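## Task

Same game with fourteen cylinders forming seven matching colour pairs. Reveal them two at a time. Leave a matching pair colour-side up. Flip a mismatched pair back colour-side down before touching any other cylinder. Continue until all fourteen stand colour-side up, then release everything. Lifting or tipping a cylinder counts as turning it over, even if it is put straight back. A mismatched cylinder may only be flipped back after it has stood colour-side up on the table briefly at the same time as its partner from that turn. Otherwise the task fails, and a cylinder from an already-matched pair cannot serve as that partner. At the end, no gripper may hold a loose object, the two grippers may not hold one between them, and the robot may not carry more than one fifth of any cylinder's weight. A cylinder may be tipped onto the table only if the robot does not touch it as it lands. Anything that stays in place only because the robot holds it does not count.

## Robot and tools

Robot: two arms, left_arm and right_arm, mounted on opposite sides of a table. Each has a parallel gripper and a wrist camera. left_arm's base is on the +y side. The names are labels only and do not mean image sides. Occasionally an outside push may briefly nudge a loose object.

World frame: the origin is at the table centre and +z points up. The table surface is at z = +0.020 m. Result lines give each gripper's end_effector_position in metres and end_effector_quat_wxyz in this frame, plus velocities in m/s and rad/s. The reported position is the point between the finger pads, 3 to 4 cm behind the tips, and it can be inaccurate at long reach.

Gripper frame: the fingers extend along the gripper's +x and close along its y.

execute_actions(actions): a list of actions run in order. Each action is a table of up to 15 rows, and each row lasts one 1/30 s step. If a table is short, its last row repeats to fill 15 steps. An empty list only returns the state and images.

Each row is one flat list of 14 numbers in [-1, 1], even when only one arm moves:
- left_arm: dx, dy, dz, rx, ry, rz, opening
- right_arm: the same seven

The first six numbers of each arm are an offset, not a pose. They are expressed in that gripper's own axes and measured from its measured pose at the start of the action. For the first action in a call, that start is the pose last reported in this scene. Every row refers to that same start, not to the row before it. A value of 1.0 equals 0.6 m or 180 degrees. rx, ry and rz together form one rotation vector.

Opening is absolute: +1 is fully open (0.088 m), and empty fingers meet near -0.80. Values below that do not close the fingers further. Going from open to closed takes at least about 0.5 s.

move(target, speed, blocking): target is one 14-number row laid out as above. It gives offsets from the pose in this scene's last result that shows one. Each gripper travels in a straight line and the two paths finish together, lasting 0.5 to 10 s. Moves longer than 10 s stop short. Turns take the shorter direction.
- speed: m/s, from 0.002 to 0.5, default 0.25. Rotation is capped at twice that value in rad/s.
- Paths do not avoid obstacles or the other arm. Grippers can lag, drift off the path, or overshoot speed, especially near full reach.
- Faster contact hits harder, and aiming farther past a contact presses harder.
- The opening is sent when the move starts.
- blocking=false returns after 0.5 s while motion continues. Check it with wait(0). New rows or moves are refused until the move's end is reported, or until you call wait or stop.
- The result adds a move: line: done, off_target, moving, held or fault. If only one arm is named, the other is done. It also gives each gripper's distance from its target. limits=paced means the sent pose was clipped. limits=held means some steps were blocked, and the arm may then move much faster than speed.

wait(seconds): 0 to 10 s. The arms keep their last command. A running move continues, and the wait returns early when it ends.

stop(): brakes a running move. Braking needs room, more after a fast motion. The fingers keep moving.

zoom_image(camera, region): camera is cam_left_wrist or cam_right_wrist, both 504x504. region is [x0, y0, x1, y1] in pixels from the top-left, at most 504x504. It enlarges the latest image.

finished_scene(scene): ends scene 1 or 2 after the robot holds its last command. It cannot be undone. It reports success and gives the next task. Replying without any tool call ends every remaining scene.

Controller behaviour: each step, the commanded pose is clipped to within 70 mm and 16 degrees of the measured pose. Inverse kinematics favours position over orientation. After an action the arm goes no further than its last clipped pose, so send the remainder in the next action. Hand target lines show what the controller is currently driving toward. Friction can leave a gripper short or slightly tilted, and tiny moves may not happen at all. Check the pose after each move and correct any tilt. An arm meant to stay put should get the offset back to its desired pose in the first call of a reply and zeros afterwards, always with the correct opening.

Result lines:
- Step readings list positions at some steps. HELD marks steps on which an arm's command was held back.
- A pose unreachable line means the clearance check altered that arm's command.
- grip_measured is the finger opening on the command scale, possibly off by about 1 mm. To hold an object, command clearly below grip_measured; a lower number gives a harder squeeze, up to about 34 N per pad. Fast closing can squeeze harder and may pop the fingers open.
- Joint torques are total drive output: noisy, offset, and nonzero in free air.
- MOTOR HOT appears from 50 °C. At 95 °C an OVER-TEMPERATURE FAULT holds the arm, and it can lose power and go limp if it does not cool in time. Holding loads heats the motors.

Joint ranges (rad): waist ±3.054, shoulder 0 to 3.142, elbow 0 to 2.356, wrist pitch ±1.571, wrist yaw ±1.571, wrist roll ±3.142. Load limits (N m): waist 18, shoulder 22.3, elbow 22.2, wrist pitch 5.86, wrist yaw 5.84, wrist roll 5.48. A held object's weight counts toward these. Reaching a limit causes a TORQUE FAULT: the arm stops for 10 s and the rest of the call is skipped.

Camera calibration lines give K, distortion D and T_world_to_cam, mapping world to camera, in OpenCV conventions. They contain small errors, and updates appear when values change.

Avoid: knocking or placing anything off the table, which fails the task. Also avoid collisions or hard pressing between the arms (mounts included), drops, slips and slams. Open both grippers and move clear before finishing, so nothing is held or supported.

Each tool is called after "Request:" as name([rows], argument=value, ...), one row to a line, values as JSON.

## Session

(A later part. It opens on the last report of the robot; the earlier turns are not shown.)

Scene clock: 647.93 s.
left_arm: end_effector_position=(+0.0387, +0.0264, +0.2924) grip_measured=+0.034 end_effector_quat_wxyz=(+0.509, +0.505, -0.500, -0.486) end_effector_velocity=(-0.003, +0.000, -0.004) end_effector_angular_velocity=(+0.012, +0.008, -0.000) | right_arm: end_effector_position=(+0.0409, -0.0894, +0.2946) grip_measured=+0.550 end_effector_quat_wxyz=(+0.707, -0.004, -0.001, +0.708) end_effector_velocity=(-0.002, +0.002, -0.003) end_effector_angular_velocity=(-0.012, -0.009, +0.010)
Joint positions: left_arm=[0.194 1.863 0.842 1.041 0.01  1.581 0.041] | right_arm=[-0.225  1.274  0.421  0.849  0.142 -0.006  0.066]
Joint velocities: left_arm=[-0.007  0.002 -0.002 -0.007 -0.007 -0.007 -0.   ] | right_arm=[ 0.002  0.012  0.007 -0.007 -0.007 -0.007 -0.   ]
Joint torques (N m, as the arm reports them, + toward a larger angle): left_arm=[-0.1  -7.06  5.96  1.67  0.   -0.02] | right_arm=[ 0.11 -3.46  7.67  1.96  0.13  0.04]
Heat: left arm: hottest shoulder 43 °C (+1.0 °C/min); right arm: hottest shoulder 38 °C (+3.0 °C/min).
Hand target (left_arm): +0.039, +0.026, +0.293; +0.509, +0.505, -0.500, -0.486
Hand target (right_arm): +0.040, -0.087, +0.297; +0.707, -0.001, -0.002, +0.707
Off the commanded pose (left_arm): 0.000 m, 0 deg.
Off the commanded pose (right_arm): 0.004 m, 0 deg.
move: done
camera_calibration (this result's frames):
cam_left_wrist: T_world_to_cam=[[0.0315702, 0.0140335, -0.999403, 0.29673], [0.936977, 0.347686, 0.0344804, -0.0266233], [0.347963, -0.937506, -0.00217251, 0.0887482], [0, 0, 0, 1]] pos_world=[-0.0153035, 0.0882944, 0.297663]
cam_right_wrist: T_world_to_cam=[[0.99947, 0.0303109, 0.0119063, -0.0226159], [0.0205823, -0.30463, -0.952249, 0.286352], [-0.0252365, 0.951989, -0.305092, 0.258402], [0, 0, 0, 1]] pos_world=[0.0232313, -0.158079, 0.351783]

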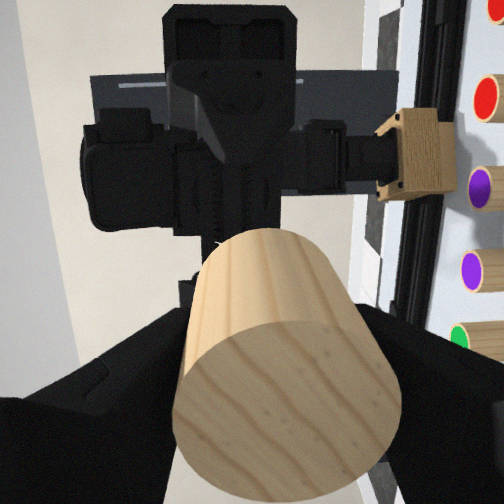

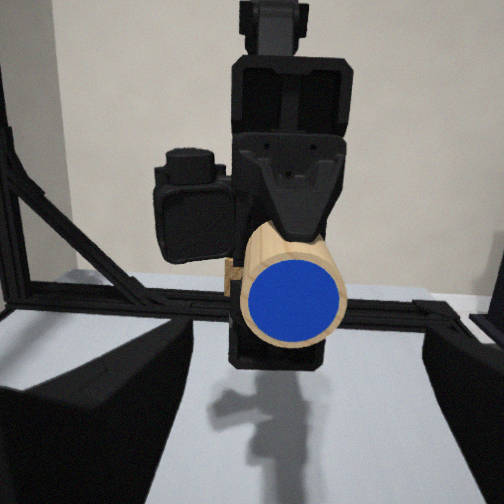

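Request:
move(target=[0,0,0,0,0,0,-0.25, 0.117,0.003,0.008,0,0,0,0.55], speed=0.15)

Request:
move(target=[0,0,0,0,0,0,-0.25, 0,0,0,0,0,0,-0.25])

Request:
move(target=[0,0,0,0,0,0,0.6, 0,0,0,0,0,0,-0.25])

Request:
move(target=[-0.3,0,0,0,0,0,0.6, 0,0,0,0,0,0,-0.25])

Request:
move(target=[0,0,0,0,0,0,0.6, 0.017,0.03,-0.29,0,0.503,0,-0.25], speed=0.4)

Scene clock: 651.93 s.
left_arm: end_effector_position=(+0.0387, +0.0264, +0.2923) grip_measured=+0.033 end_effector_quat_wxyz=(+0.509, +0.505, -0.500, -0.486) end_effector_velocity=(-0.002, +0.001, +0.004) end_effector_angular_velocity=(-0.013, +0.021, -0.010) | right_arm: end_effector_position=(+0.0385, -0.0227, +0.2990) grip_measured=+0.550 end_effector_quat_wxyz=(+0.707, -0.004, -0.001, +0.707) end_effector_velocity=(-0.000, +0.001, -0.002) end_effector_angular_velocity=(-0.007, -0.023, +0.005)
Joint positions: left_arm=[0.194 1.863 0.842 1.04  0.01  1.581 0.041] | right_arm=[-0.25   1.55   0.662  0.884  0.118 -0.006  0.066]
Joint velocities: left_arm=[-0.002 -0.007 -0.002  0.007  0.007 -0.022 -0.   ] | right_arm=[-0.002  0.002  0.002 -0.007 -0.007 -0.022 -0.   ]
Joint torques (N m, as the arm reports them, + toward a larger angle): left_arm=[-0.15 -6.93  5.94  1.76 -0.01 -0.01] | right_arm=[-0.21 -5.29  7.51  1.83 -0.13 -0.02]
Heat: left arm: hottest shoulder 43 °C (+1.0 °C/min); right arm: hottest shoulder 38 °C (+3.0 °C/min).
Hand target (left_arm): +0.039, +0.026, +0.293; +0.509, +0.505, -0.500, -0.486
Hand target (right_arm): +0.039, -0.019, +0.299; +0.707, -0.004, -0.001, +0.708
Off the commanded pose (left_arm): 0.000 m, 0 deg.
Off the commanded pose (right_arm): 0.004 m, 0 deg.
move: done
camera_calibration (this result's frames):
cam_left_wrist: T_world_to_cam=[[0.031556, 0.0144145, -0.999398, 0.296636], [0.936977, 0.347673, 0.0345996, -0.0266544], [0.347963, -0.937505, -0.00253485, 0.0888525], [0, 0, 0, 1]] pos_world=[-0.0153034, 0.0882908, 0.297604]
cam_right_wrist: T_world_to_cam=[[0.999483, 0.0299251, 0.0117599, -0.0222751], [0.0203161, -0.304291, -0.952363, 0.310953], [-0.0249211, 0.952109, -0.304741, 0.196068], [0, 0, 0, 1]] pos_world=[0.0208324, -0.0913912, 0.356152]

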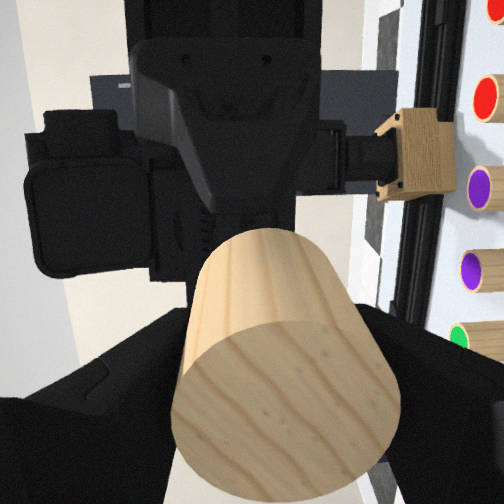

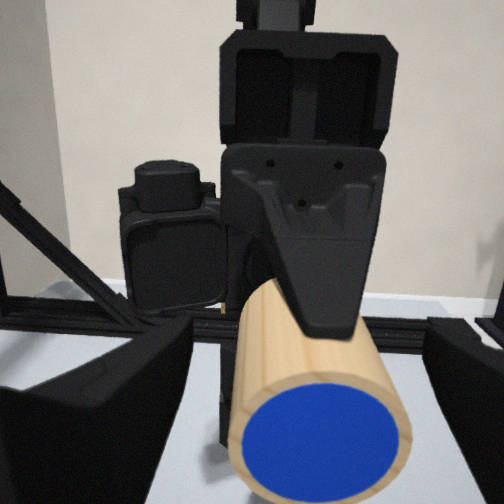

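Scene clock: 652.43 s.
left_arm: end_effector_position=(+0.0388, +0.0264, +0.2923) grip_measured=+0.033 end_effector_quat_wxyz=(+0.509, +0.505, -0.500, -0.486) end_effector_velocity=(-0.000, -0.000, +0.001) end_effector_angular_velocity=(+0.002, +0.008, +0.005) | right_arm: end_effector_position=(+0.0385, -0.0226, +0.2991) grip_measured=+0.022 end_effector_quat_wxyz=(+0.707, -0.004, -0.001, +0.708) end_effector_velocity=(+0.002, -0.001, -0.002) end_effector_angular_velocity=(-0.007, +0.006, -0.010)
Joint positions: left_arm=[0.194 1.863 0.842 1.04  0.01  1.581 0.041] | right_arm=[-0.25   1.551  0.662  0.884  0.117 -0.007  0.04 ]
Joint velocities: left_arm=[-0.002 -0.002  0.002 -0.007 -0.007 -0.007 -0.   ] | right_arm=[-0.002 -0.002 -0.002 -0.007  0.007  0.007 -0.   ]
Joint torques (N m, as the arm reports them, + toward a larger angle): left_arm=[-0.06 -7.06  5.89  1.76  0.04 -0.07] | right_arm=[ 0.03 -6.55  6.12  1.82  0.03  0.02]
Heat: left arm: hottest shoulder 43 °C (+1.0 °C/min); right arm: hottest shoulder 38 °C (+3.0 °C/min).
Hand target (left_arm): +0.039, +0.026, +0.292; +0.509, +0.505, -0.500, -0.486
Hand target (right_arm): +0.039, -0.023, +0.299; +0.707, -0.004, -0.001, +0.707
Off the commanded pose (left_arm): 0.000 m, 0 deg.
Off the commanded pose (right_arm): 0.000 m, 0 deg.
move: done
camera_calibration (this result's frames):
cam_left_wrist: T_world_to_cam=[[0.0319101, 0.014818, -0.999381, 0.296521], [0.93683, 0.348023, 0.035073, -0.0268473], [0.348328, -0.937369, -0.00277653, 0.0888852], [0, 0, 0, 1]] pos_world=[-0.0152719, 0.0882678, 0.297526]
cam_right_wrist: T_world_to_cam=[[0.999458, 0.0303063, 0.0128686, -0.0225317], [0.0214791, -0.303921, -0.952455, 0.311057], [-0.0249543, 0.952215, -0.304407, 0.1959], [0, 0, 0, 1]] pos_world=[0.0207269, -0.0913195, 0.356191]

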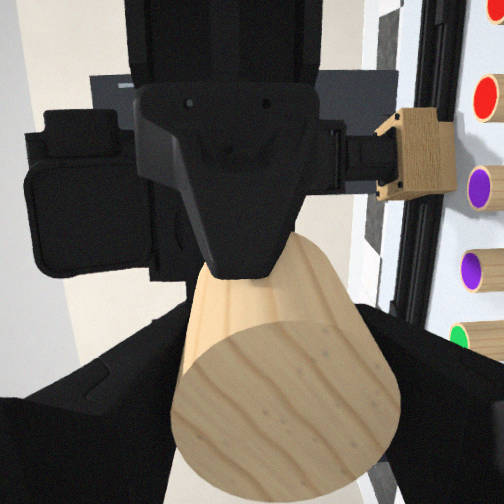

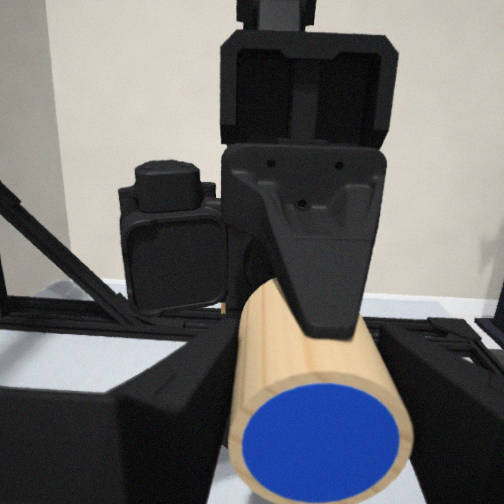

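Scene clock: 653.10 s.
left_arm: end_effector_position=(+0.0388, +0.0264, +0.2923) grip_measured=+0.598 end_effector_quat_wxyz=(+0.509, +0.505, -0.500, -0.486) end_effector_velocity=(-0.000, +0.001, +0.002) end_effector_angular_velocity=(-0.008, +0.007, +0.005) | right_arm: end_effector_position=(+0.0385, -0.0226, +0.2991) grip_measured=+0.022 end_effector_quat_wxyz=(+0.707, -0.004, -0.001, +0.708) end_effector_velocity=(+0.000, -0.001, -0.004) end_effector_angular_velocity=(-0.012, +0.006, +0.005)
Joint positions: left_arm=[0.194 1.863 0.842 1.04  0.01  1.581 0.068] | right_arm=[-0.25   1.551  0.662  0.884  0.117 -0.007  0.04 ]
Joint velocities: left_arm=[-0.002 -0.002 -0.002  0.007 -0.007 -0.007  0.   ] | right_arm=[-0.002 -0.002 -0.007 -0.007 -0.007  0.007 -0.   ]
Joint torques (N m, as the arm reports them, + toward a larger angle): left_arm=[ 0.04 -6.98  5.93  1.75  0.   -0.04] | right_arm=[ 0.05 -6.56  6.12  1.85  0.01  0.  ]
Heat: left arm: hottest shoulder 43 °C (+1.0 °C/min); right arm: hottest shoulder 38 °C (+2.0 °C/min).
Hand target (left_arm): +0.039, +0.026, +0.292; +0.509, +0.505, -0.500, -0.486
Hand target (right_arm): +0.038, -0.023, +0.299; +0.707, -0.004, -0.001, +0.708
Off the commanded pose (left_arm): 0.000 m, 0 deg.
Off the commanded pose (right_arm): 0.000 m, 0 deg.
move: done
camera_calibration (this result's frames):
cam_left_wrist: T_world_to_cam=[[0.0319101, 0.014818, -0.999381, 0.296521], [0.93683, 0.348023, 0.035073, -0.0268473], [0.348328, -0.937369, -0.00277653, 0.0888852], [0, 0, 0, 1]] pos_world=[-0.0152719, 0.0882678, 0.297526]
cam_right_wrist: T_world_to_cam=[[0.999458, 0.0303063, 0.0128686, -0.0225317], [0.0214791, -0.303921, -0.952455, 0.311057], [-0.0249543, 0.952215, -0.304407, 0.1959], [0, 0, 0, 1]] pos_world=[0.0207269, -0.0913195, 0.356191]

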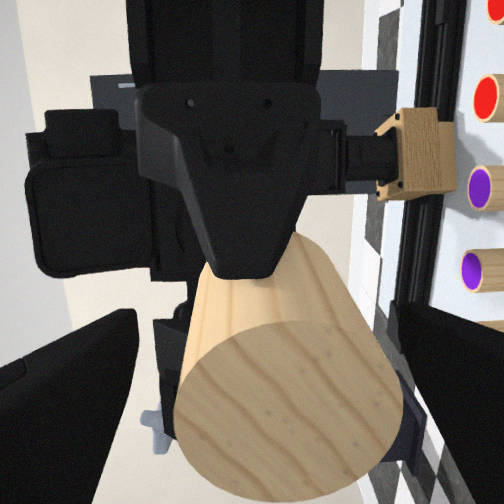

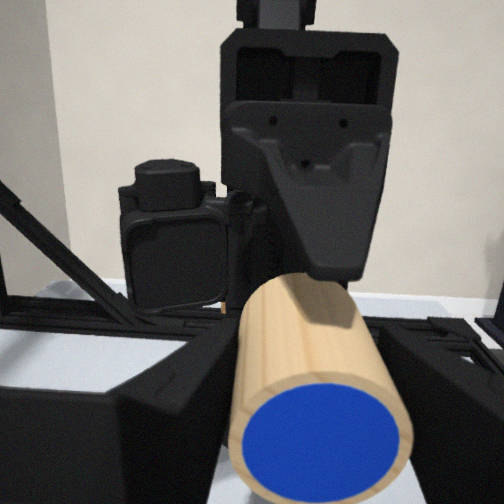

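Scene clock: 654.40 s.
left_arm: end_effector_position=(+0.0324, +0.2044, +0.2907) grip_measured=+0.600 end_effector_quat_wxyz=(+0.510, +0.505, -0.501, -0.485) end_effector_velocity=(+0.001, +0.003, -0.006) end_effector_angular_velocity=(+0.031, +0.024, +0.014) | right_arm: end_effector_position=(+0.0385, -0.0226, +0.2991) grip_measured=+0.022 end_effector_quat_wxyz=(+0.707, -0.004, -0.001, +0.708) end_effector_velocity=(+0.000, -0.001, +0.004) end_effector_angular_velocity=(+0.012, -0.006, +0.005)
Joint positions: left_arm=[0.195 1.128 0.172 0.978 0.01  1.581 0.068] | right_arm=[-0.25   1.551  0.662  0.884  0.117 -0.007  0.04 ]
Joint velocities: left_arm=[-0.007 -0.027 -0.007 -0.051 -0.022 -0.022 -0.   ] | right_arm=[-0.002 -0.007 -0.002  0.007 -0.007 -0.007 -0.   ]
Joint torques (N m, as the arm reports them, + toward a larger angle): left_arm=[ 0.26 -2.98  5.48  1.58  0.11 -0.07] | right_arm=[ 0.03 -6.54  6.15  1.85  0.   -0.01]
Heat: left arm: hottest shoulder 43 °C (+1.0 °C/min); right arm: hottest shoulder 38 °C (+2.0 °C/min).
Hand target (left_arm): +0.033, +0.206, +0.289; +0.509, +0.505, -0.500, -0.486
Hand target (right_arm): +0.038, -0.023, +0.299; +0.707, -0.004, -0.001, +0.708
Off the commanded pose (left_arm): 0.003 m, 0 deg.
Off the commanded pose (right_arm): 0.000 m, 0 deg.
move: done
camera_calibration (this result's frames):
cam_left_wrist: T_world_to_cam=[[0.0320231, 0.0117949, -0.999418, 0.293128], [0.936559, 0.348844, 0.034126, -0.0826649], [0.349043, -0.937107, 0.00012439, 0.256982], [0, 0, 0, 1]] pos_world=[-0.0216641, 0.266199, 0.295747]
cam_right_wrist: T_world_to_cam=[[0.999458, 0.0303063, 0.0128686, -0.0225317], [0.0214791, -0.303921, -0.952455, 0.311057], [-0.0249543, 0.952215, -0.304407, 0.1959], [0, 0, 0, 1]] pos_world=[0.0207269, -0.0913195, 0.356191]

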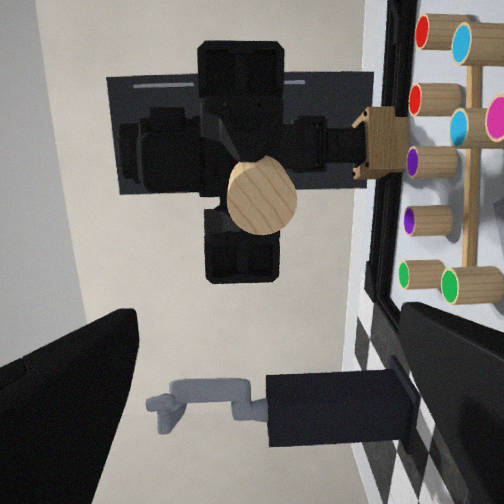

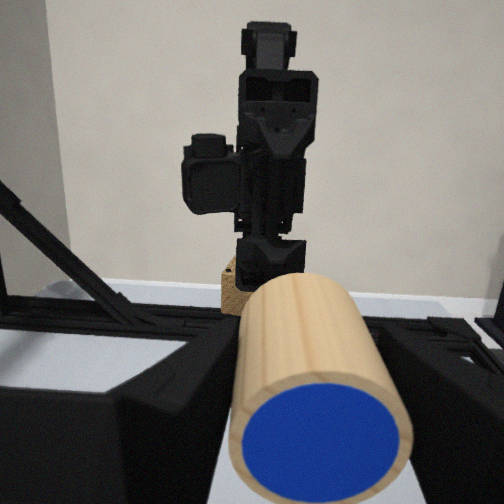

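Scene clock: 657.07 s.
left_arm: end_effector_position=(+0.0324, +0.2044, +0.2907) grip_measured=+0.600 end_effector_quat_wxyz=(+0.510, +0.505, -0.501, -0.485) end_effector_velocity=(+0.000, +0.001, -0.002) end_effector_angular_velocity=(+0.007, +0.008, +0.005) | right_arm: end_effector_position=(+0.0226, -0.0142, +0.1291) grip_measured=+0.022 end_effector_quat_wxyz=(+0.503, -0.506, +0.495, +0.495) end_effector_velocity=(-0.004, -0.005, -0.005) end_effector_angular_velocity=(-0.034, +0.018, +0.010)
Joint positions: left_arm=[0.195 1.128 0.172 0.978 0.01  1.581 0.068] | right_arm=[-0.25   2.295  1.901 -1.182  0.019  0.115  0.04 ]
Joint velocities: left_arm=[-0.002 -0.002 -0.002 -0.007 -0.007 -0.007  0.   ] | right_arm=[ 0.002  0.012  0.002 -0.022 -0.022 -0.007 -0.   ]
Joint torques (N m, as the arm reports them, + toward a larger angle): left_arm=[-0.1  -2.23  6.22  1.74  0.   -0.04] | right_arm=[-0.15 -9.73  7.3  -0.12 -0.09  0.16]
Heat: left arm: hottest shoulder 43 °C (+1.0 °C/min); right arm: hottest shoulder 38 °C (+2.0 °C/min).
Hand target (left_arm): +0.032, +0.204, +0.291; +0.510, +0.505, -0.501, -0.485
Hand target (right_arm): +0.023, -0.013, +0.124; +0.503, -0.506, +0.500, +0.491
Off the commanded pose (left_arm): 0.000 m, 0 deg.
Off the commanded pose (right_arm): 0.004 m, 1 deg.
move: done
camera_calibration (this result's frames):
cam_left_wrist: T_world_to_cam=[[0.0320231, 0.0117949, -0.999418, 0.293157], [0.936559, 0.348844, 0.034126, -0.0826746], [0.349043, -0.937107, 0.00012439, 0.257008], [0, 0, 0, 1]] pos_world=[-0.0216652, 0.266227, 0.295776]
cam_right_wrist: T_world_to_cam=[[0.999919, 0.00815924, -0.00977454, -0.00214052], [0.0107398, -0.95284, 0.303284, -0.0190518], [-0.006839, -0.303364, -0.95285, 0.201268], [0, 0, 0, 1]] pos_world=[0.00372143, 0.0429218, 0.197536]

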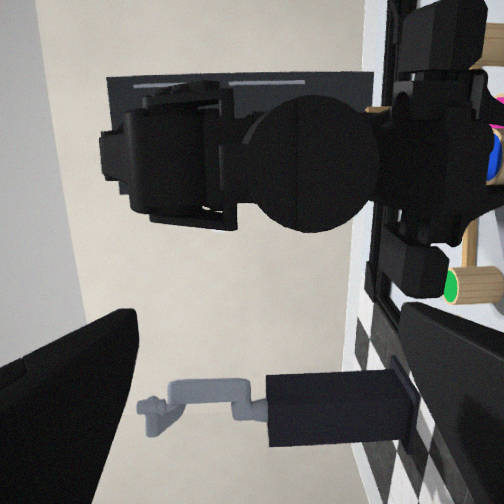

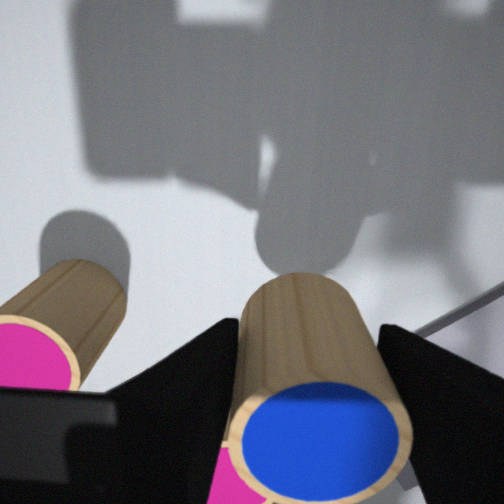

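Request:
move(target=[0,0,0,0,0,0,0.6, 0.085,0,0,0,0,0.005,-0.25], speed=0.1)

Request:
move(target=[0,0,0,0,0,0,0.6, 0,0,0,0,0,0,0.5])

Request:
move(target=[0,0,0,0,0,0,0.6, -0.12,0,0,0,0,0,0.5])

Scene clock: 660.23 s.
left_arm: end_effector_position=(+0.0324, +0.2044, +0.2907) grip_measured=+0.600 end_effector_quat_wxyz=(+0.510, +0.505, -0.501, -0.485) end_effector_velocity=(+0.002, +0.001, -0.007) end_effector_angular_velocity=(+0.026, +0.023, +0.009) | right_arm: end_effector_position=(+0.0224, -0.0103, +0.0875) grip_measured=+0.022 end_effector_quat_wxyz=(+0.507, -0.496, +0.494, +0.504) end_effector_velocity=(-0.000, +0.001, -0.002) end_effector_angular_velocity=(+0.002, +0.007, +0.020)
Joint positions: left_arm=[0.195 1.128 0.172 0.978 0.01  1.581 0.068] | right_arm=[-0.254  2.329  1.79  -1.011  0.007  0.115  0.04 ]
Joint velocities: left_arm=[ 0.002 -0.002 -0.007 -0.022 -0.007 -0.022 -0.   ] | right_arm=[-0.002  0.002 -0.002  0.007 -0.007 -0.022 -0.   ]
Joint torques (N m, as the arm reports them, + toward a larger angle): left_arm=[-0.12 -2.16  6.18  1.74  0.01 -0.05] | right_arm=[-0.17 -9.92  4.1   0.24 -0.12 -0.19]
Heat: left arm: hottest shoulder 42 °C (-1.0 °C/min); right arm: hottest shoulder 39 °C (+2.0 °C/min).
Hand target (left_arm): +0.032, +0.204, +0.291; +0.510, +0.505, -0.501, -0.485
Hand target (right_arm): +0.024, -0.015, +0.078; +0.499, -0.503, +0.499, +0.499
Off the commanded pose (left_arm): 0.000 m, 0 deg.
Off the commanded pose (right_arm): 0.010 m, 1 deg.
move: off_target (right_arm)
camera_calibration (this result's frames):
cam_left_wrist: T_world_to_cam=[[0.0320231, 0.0117949, -0.999418, 0.293157], [0.936559, 0.348844, 0.034126, -0.0826746], [0.349043, -0.937107, 0.00012439, 0.257008], [0, 0, 0, 1]] pos_world=[-0.0216652, 0.266227, 0.295776]
cam_right_wrist: T_world_to_cam=[[0.999683, 0.00485238, -0.0246972, -0.00105223], [0.0115814, -0.959872, 0.280198, -0.00078878], [-0.0223466, -0.280395, -0.959625, 0.163927], [0, 0, 0, 1]] pos_world=[0.00472424, 0.0452123, 0.157503]

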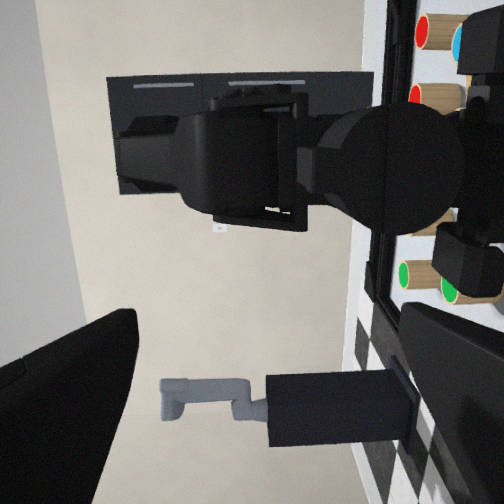

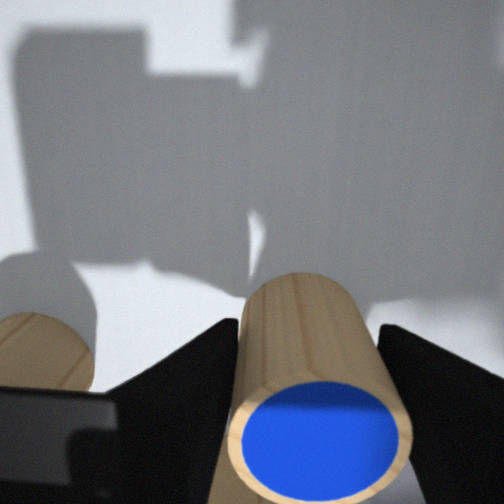

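Scene clock: 660.90 s.
left_arm: end_effector_position=(+0.0324, +0.2044, +0.2907) grip_measured=+0.600 end_effector_quat_wxyz=(+0.510, +0.505, -0.501, -0.485) end_effector_velocity=(+0.000, +0.000, -0.007) end_effector_angular_velocity=(+0.027, -0.006, +0.005) | right_arm: end_effector_position=(+0.0223, -0.0104, +0.0875) grip_measured=+0.498 end_effector_quat_wxyz=(+0.506, -0.495, +0.494, +0.504) end_effector_velocity=(+0.000, -0.002, +0.000) end_effector_angular_velocity=(-0.010, +0.021, +0.015)
Joint positions: left_arm=[0.195 1.128 0.172 0.978 0.01  1.581 0.068] | right_arm=[-0.254  2.329  1.79  -1.011  0.006  0.115  0.063]
Joint velocities: left_arm=[-0.002  0.002 -0.002 -0.022 -0.007  0.007 -0.   ] | right_arm=[-0.007 -0.002 -0.002 -0.007 -0.022 -0.022  0.001]
Joint torques (N m, as the arm reports them, + toward a larger angle): left_arm=[-0.04 -2.3   6.09  1.74 -0.01 -0.04] | right_arm=[  0.05 -11.48   5.45   0.13   0.01  -0.01]
Heat: left arm: hottest shoulder 42 °C (-1.0 °C/min); right arm: hottest shoulder 39 °C (+2.0 °C/min).
Hand target (left_arm): +0.032, +0.204, +0.291; +0.510, +0.505, -0.501, -0.485
Hand target (right_arm): +0.022, -0.010, +0.087; +0.506, -0.496, +0.494, +0.504
Off the commanded pose (left_arm): 0.000 m, 0 deg.
Off the commanded pose (right_arm): 0.000 m, 0 deg.
move: done
camera_calibration (this result's frames):
cam_left_wrist: T_world_to_cam=[[0.0320231, 0.0117949, -0.999418, 0.293157], [0.936559, 0.348844, 0.034126, -0.0826746], [0.349043, -0.937107, 0.00012439, 0.257008], [0, 0, 0, 1]] pos_world=[-0.0216652, 0.266227, 0.295776]
cam_right_wrist: T_world_to_cam=[[0.999674, 0.00485911, -0.0250762, -0.00096177], [0.0116951, -0.95986, 0.280235, -0.000799932], [-0.022708, -0.280437, -0.959604, 0.163929], [0, 0, 0, 1]] pos_world=[0.00469332, 0.0452087, 0.157507]

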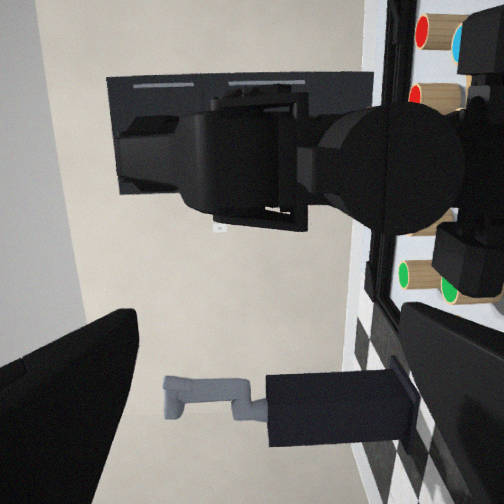

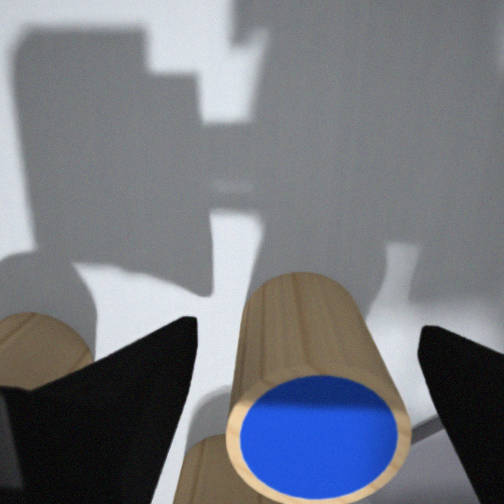

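Scene clock: 661.80 s.
left_arm: end_effector_position=(+0.0324, +0.2044, +0.2907) grip_measured=+0.600 end_effector_quat_wxyz=(+0.510, +0.505, -0.501, -0.485) end_effector_velocity=(+0.000, -0.000, +0.000) end_effector_angular_velocity=(+0.002, +0.008, +0.005) | right_arm: end_effector_position=(+0.0227, -0.0135, +0.1566) grip_measured=+0.500 end_effector_quat_wxyz=(+0.505, -0.498, +0.496, +0.502) end_effector_velocity=(-0.000, +0.000, +0.004) end_effector_angular_velocity=(-0.003, +0.007, -0.010)
Joint positions: left_arm=[0.195 1.128 0.172 0.978 0.01  1.581 0.068] | right_arm=[-0.254  2.267  1.963 -1.254  0.006  0.115  0.063]
Joint velocities: left_arm=[-0.002 -0.002  0.002 -0.007 -0.007 -0.007 -0.   ] | right_arm=[-0.002  0.002  0.022 -0.022 -0.007  0.007 -0.   ]
Joint torques (N m, as the arm reports them, + toward a larger angle): left_arm=[ 0.01 -2.38  6.18  1.72 -0.02 -0.05] | right_arm=[  0.13 -11.39   6.82  -0.11  -0.01   0.01]
Heat: left arm: hottest shoulder 41 °C (-2.0 °C/min); right arm: hottest shoulder 39 °C (+2.0 °C/min).
Hand target (left_arm): +0.032, +0.204, +0.291; +0.510, +0.505, -0.501, -0.485
Hand target (right_arm): +0.022, -0.012, +0.160; +0.507, -0.495, +0.494, +0.504
Off the commanded pose (left_arm): 0.000 m, 0 deg.
Off the commanded pose (right_arm): 0.003 m, 0 deg.
move: done
camera_calibration (this result's frames):
cam_left_wrist: T_world_to_cam=[[0.0320231, 0.0117949, -0.999418, 0.293157], [0.936559, 0.348844, 0.034126, -0.0826746], [0.349043, -0.937107, 0.00012439, 0.257008], [0, 0, 0, 1]] pos_world=[-0.0216652, 0.266227, 0.295776]
cam_right_wrist: T_world_to_cam=[[0.999695, 0.00467218, -0.0242456, 0.000292653], [0.011449, -0.957708, 0.287513, -0.0242883], [-0.0218769, -0.287703, -0.95747, 0.228889], [0, 0, 0, 1]] pos_world=[0.0049929, 0.0425896, 0.226145]

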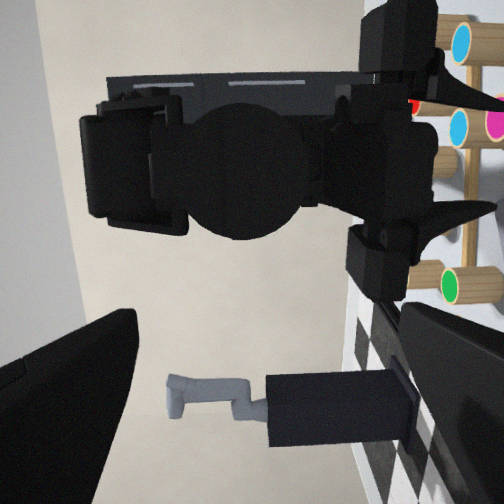

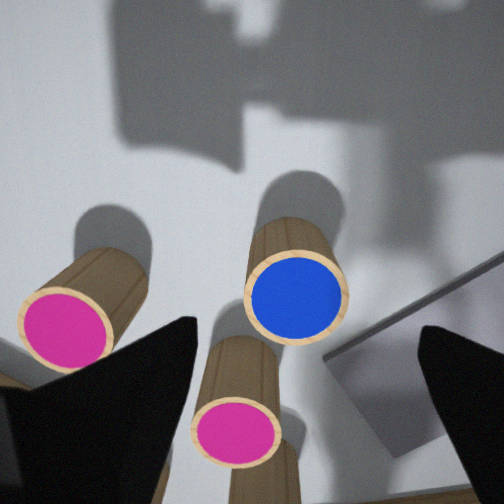

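Request:
finished_scene(scene=2)

The scene is finished: the task was done.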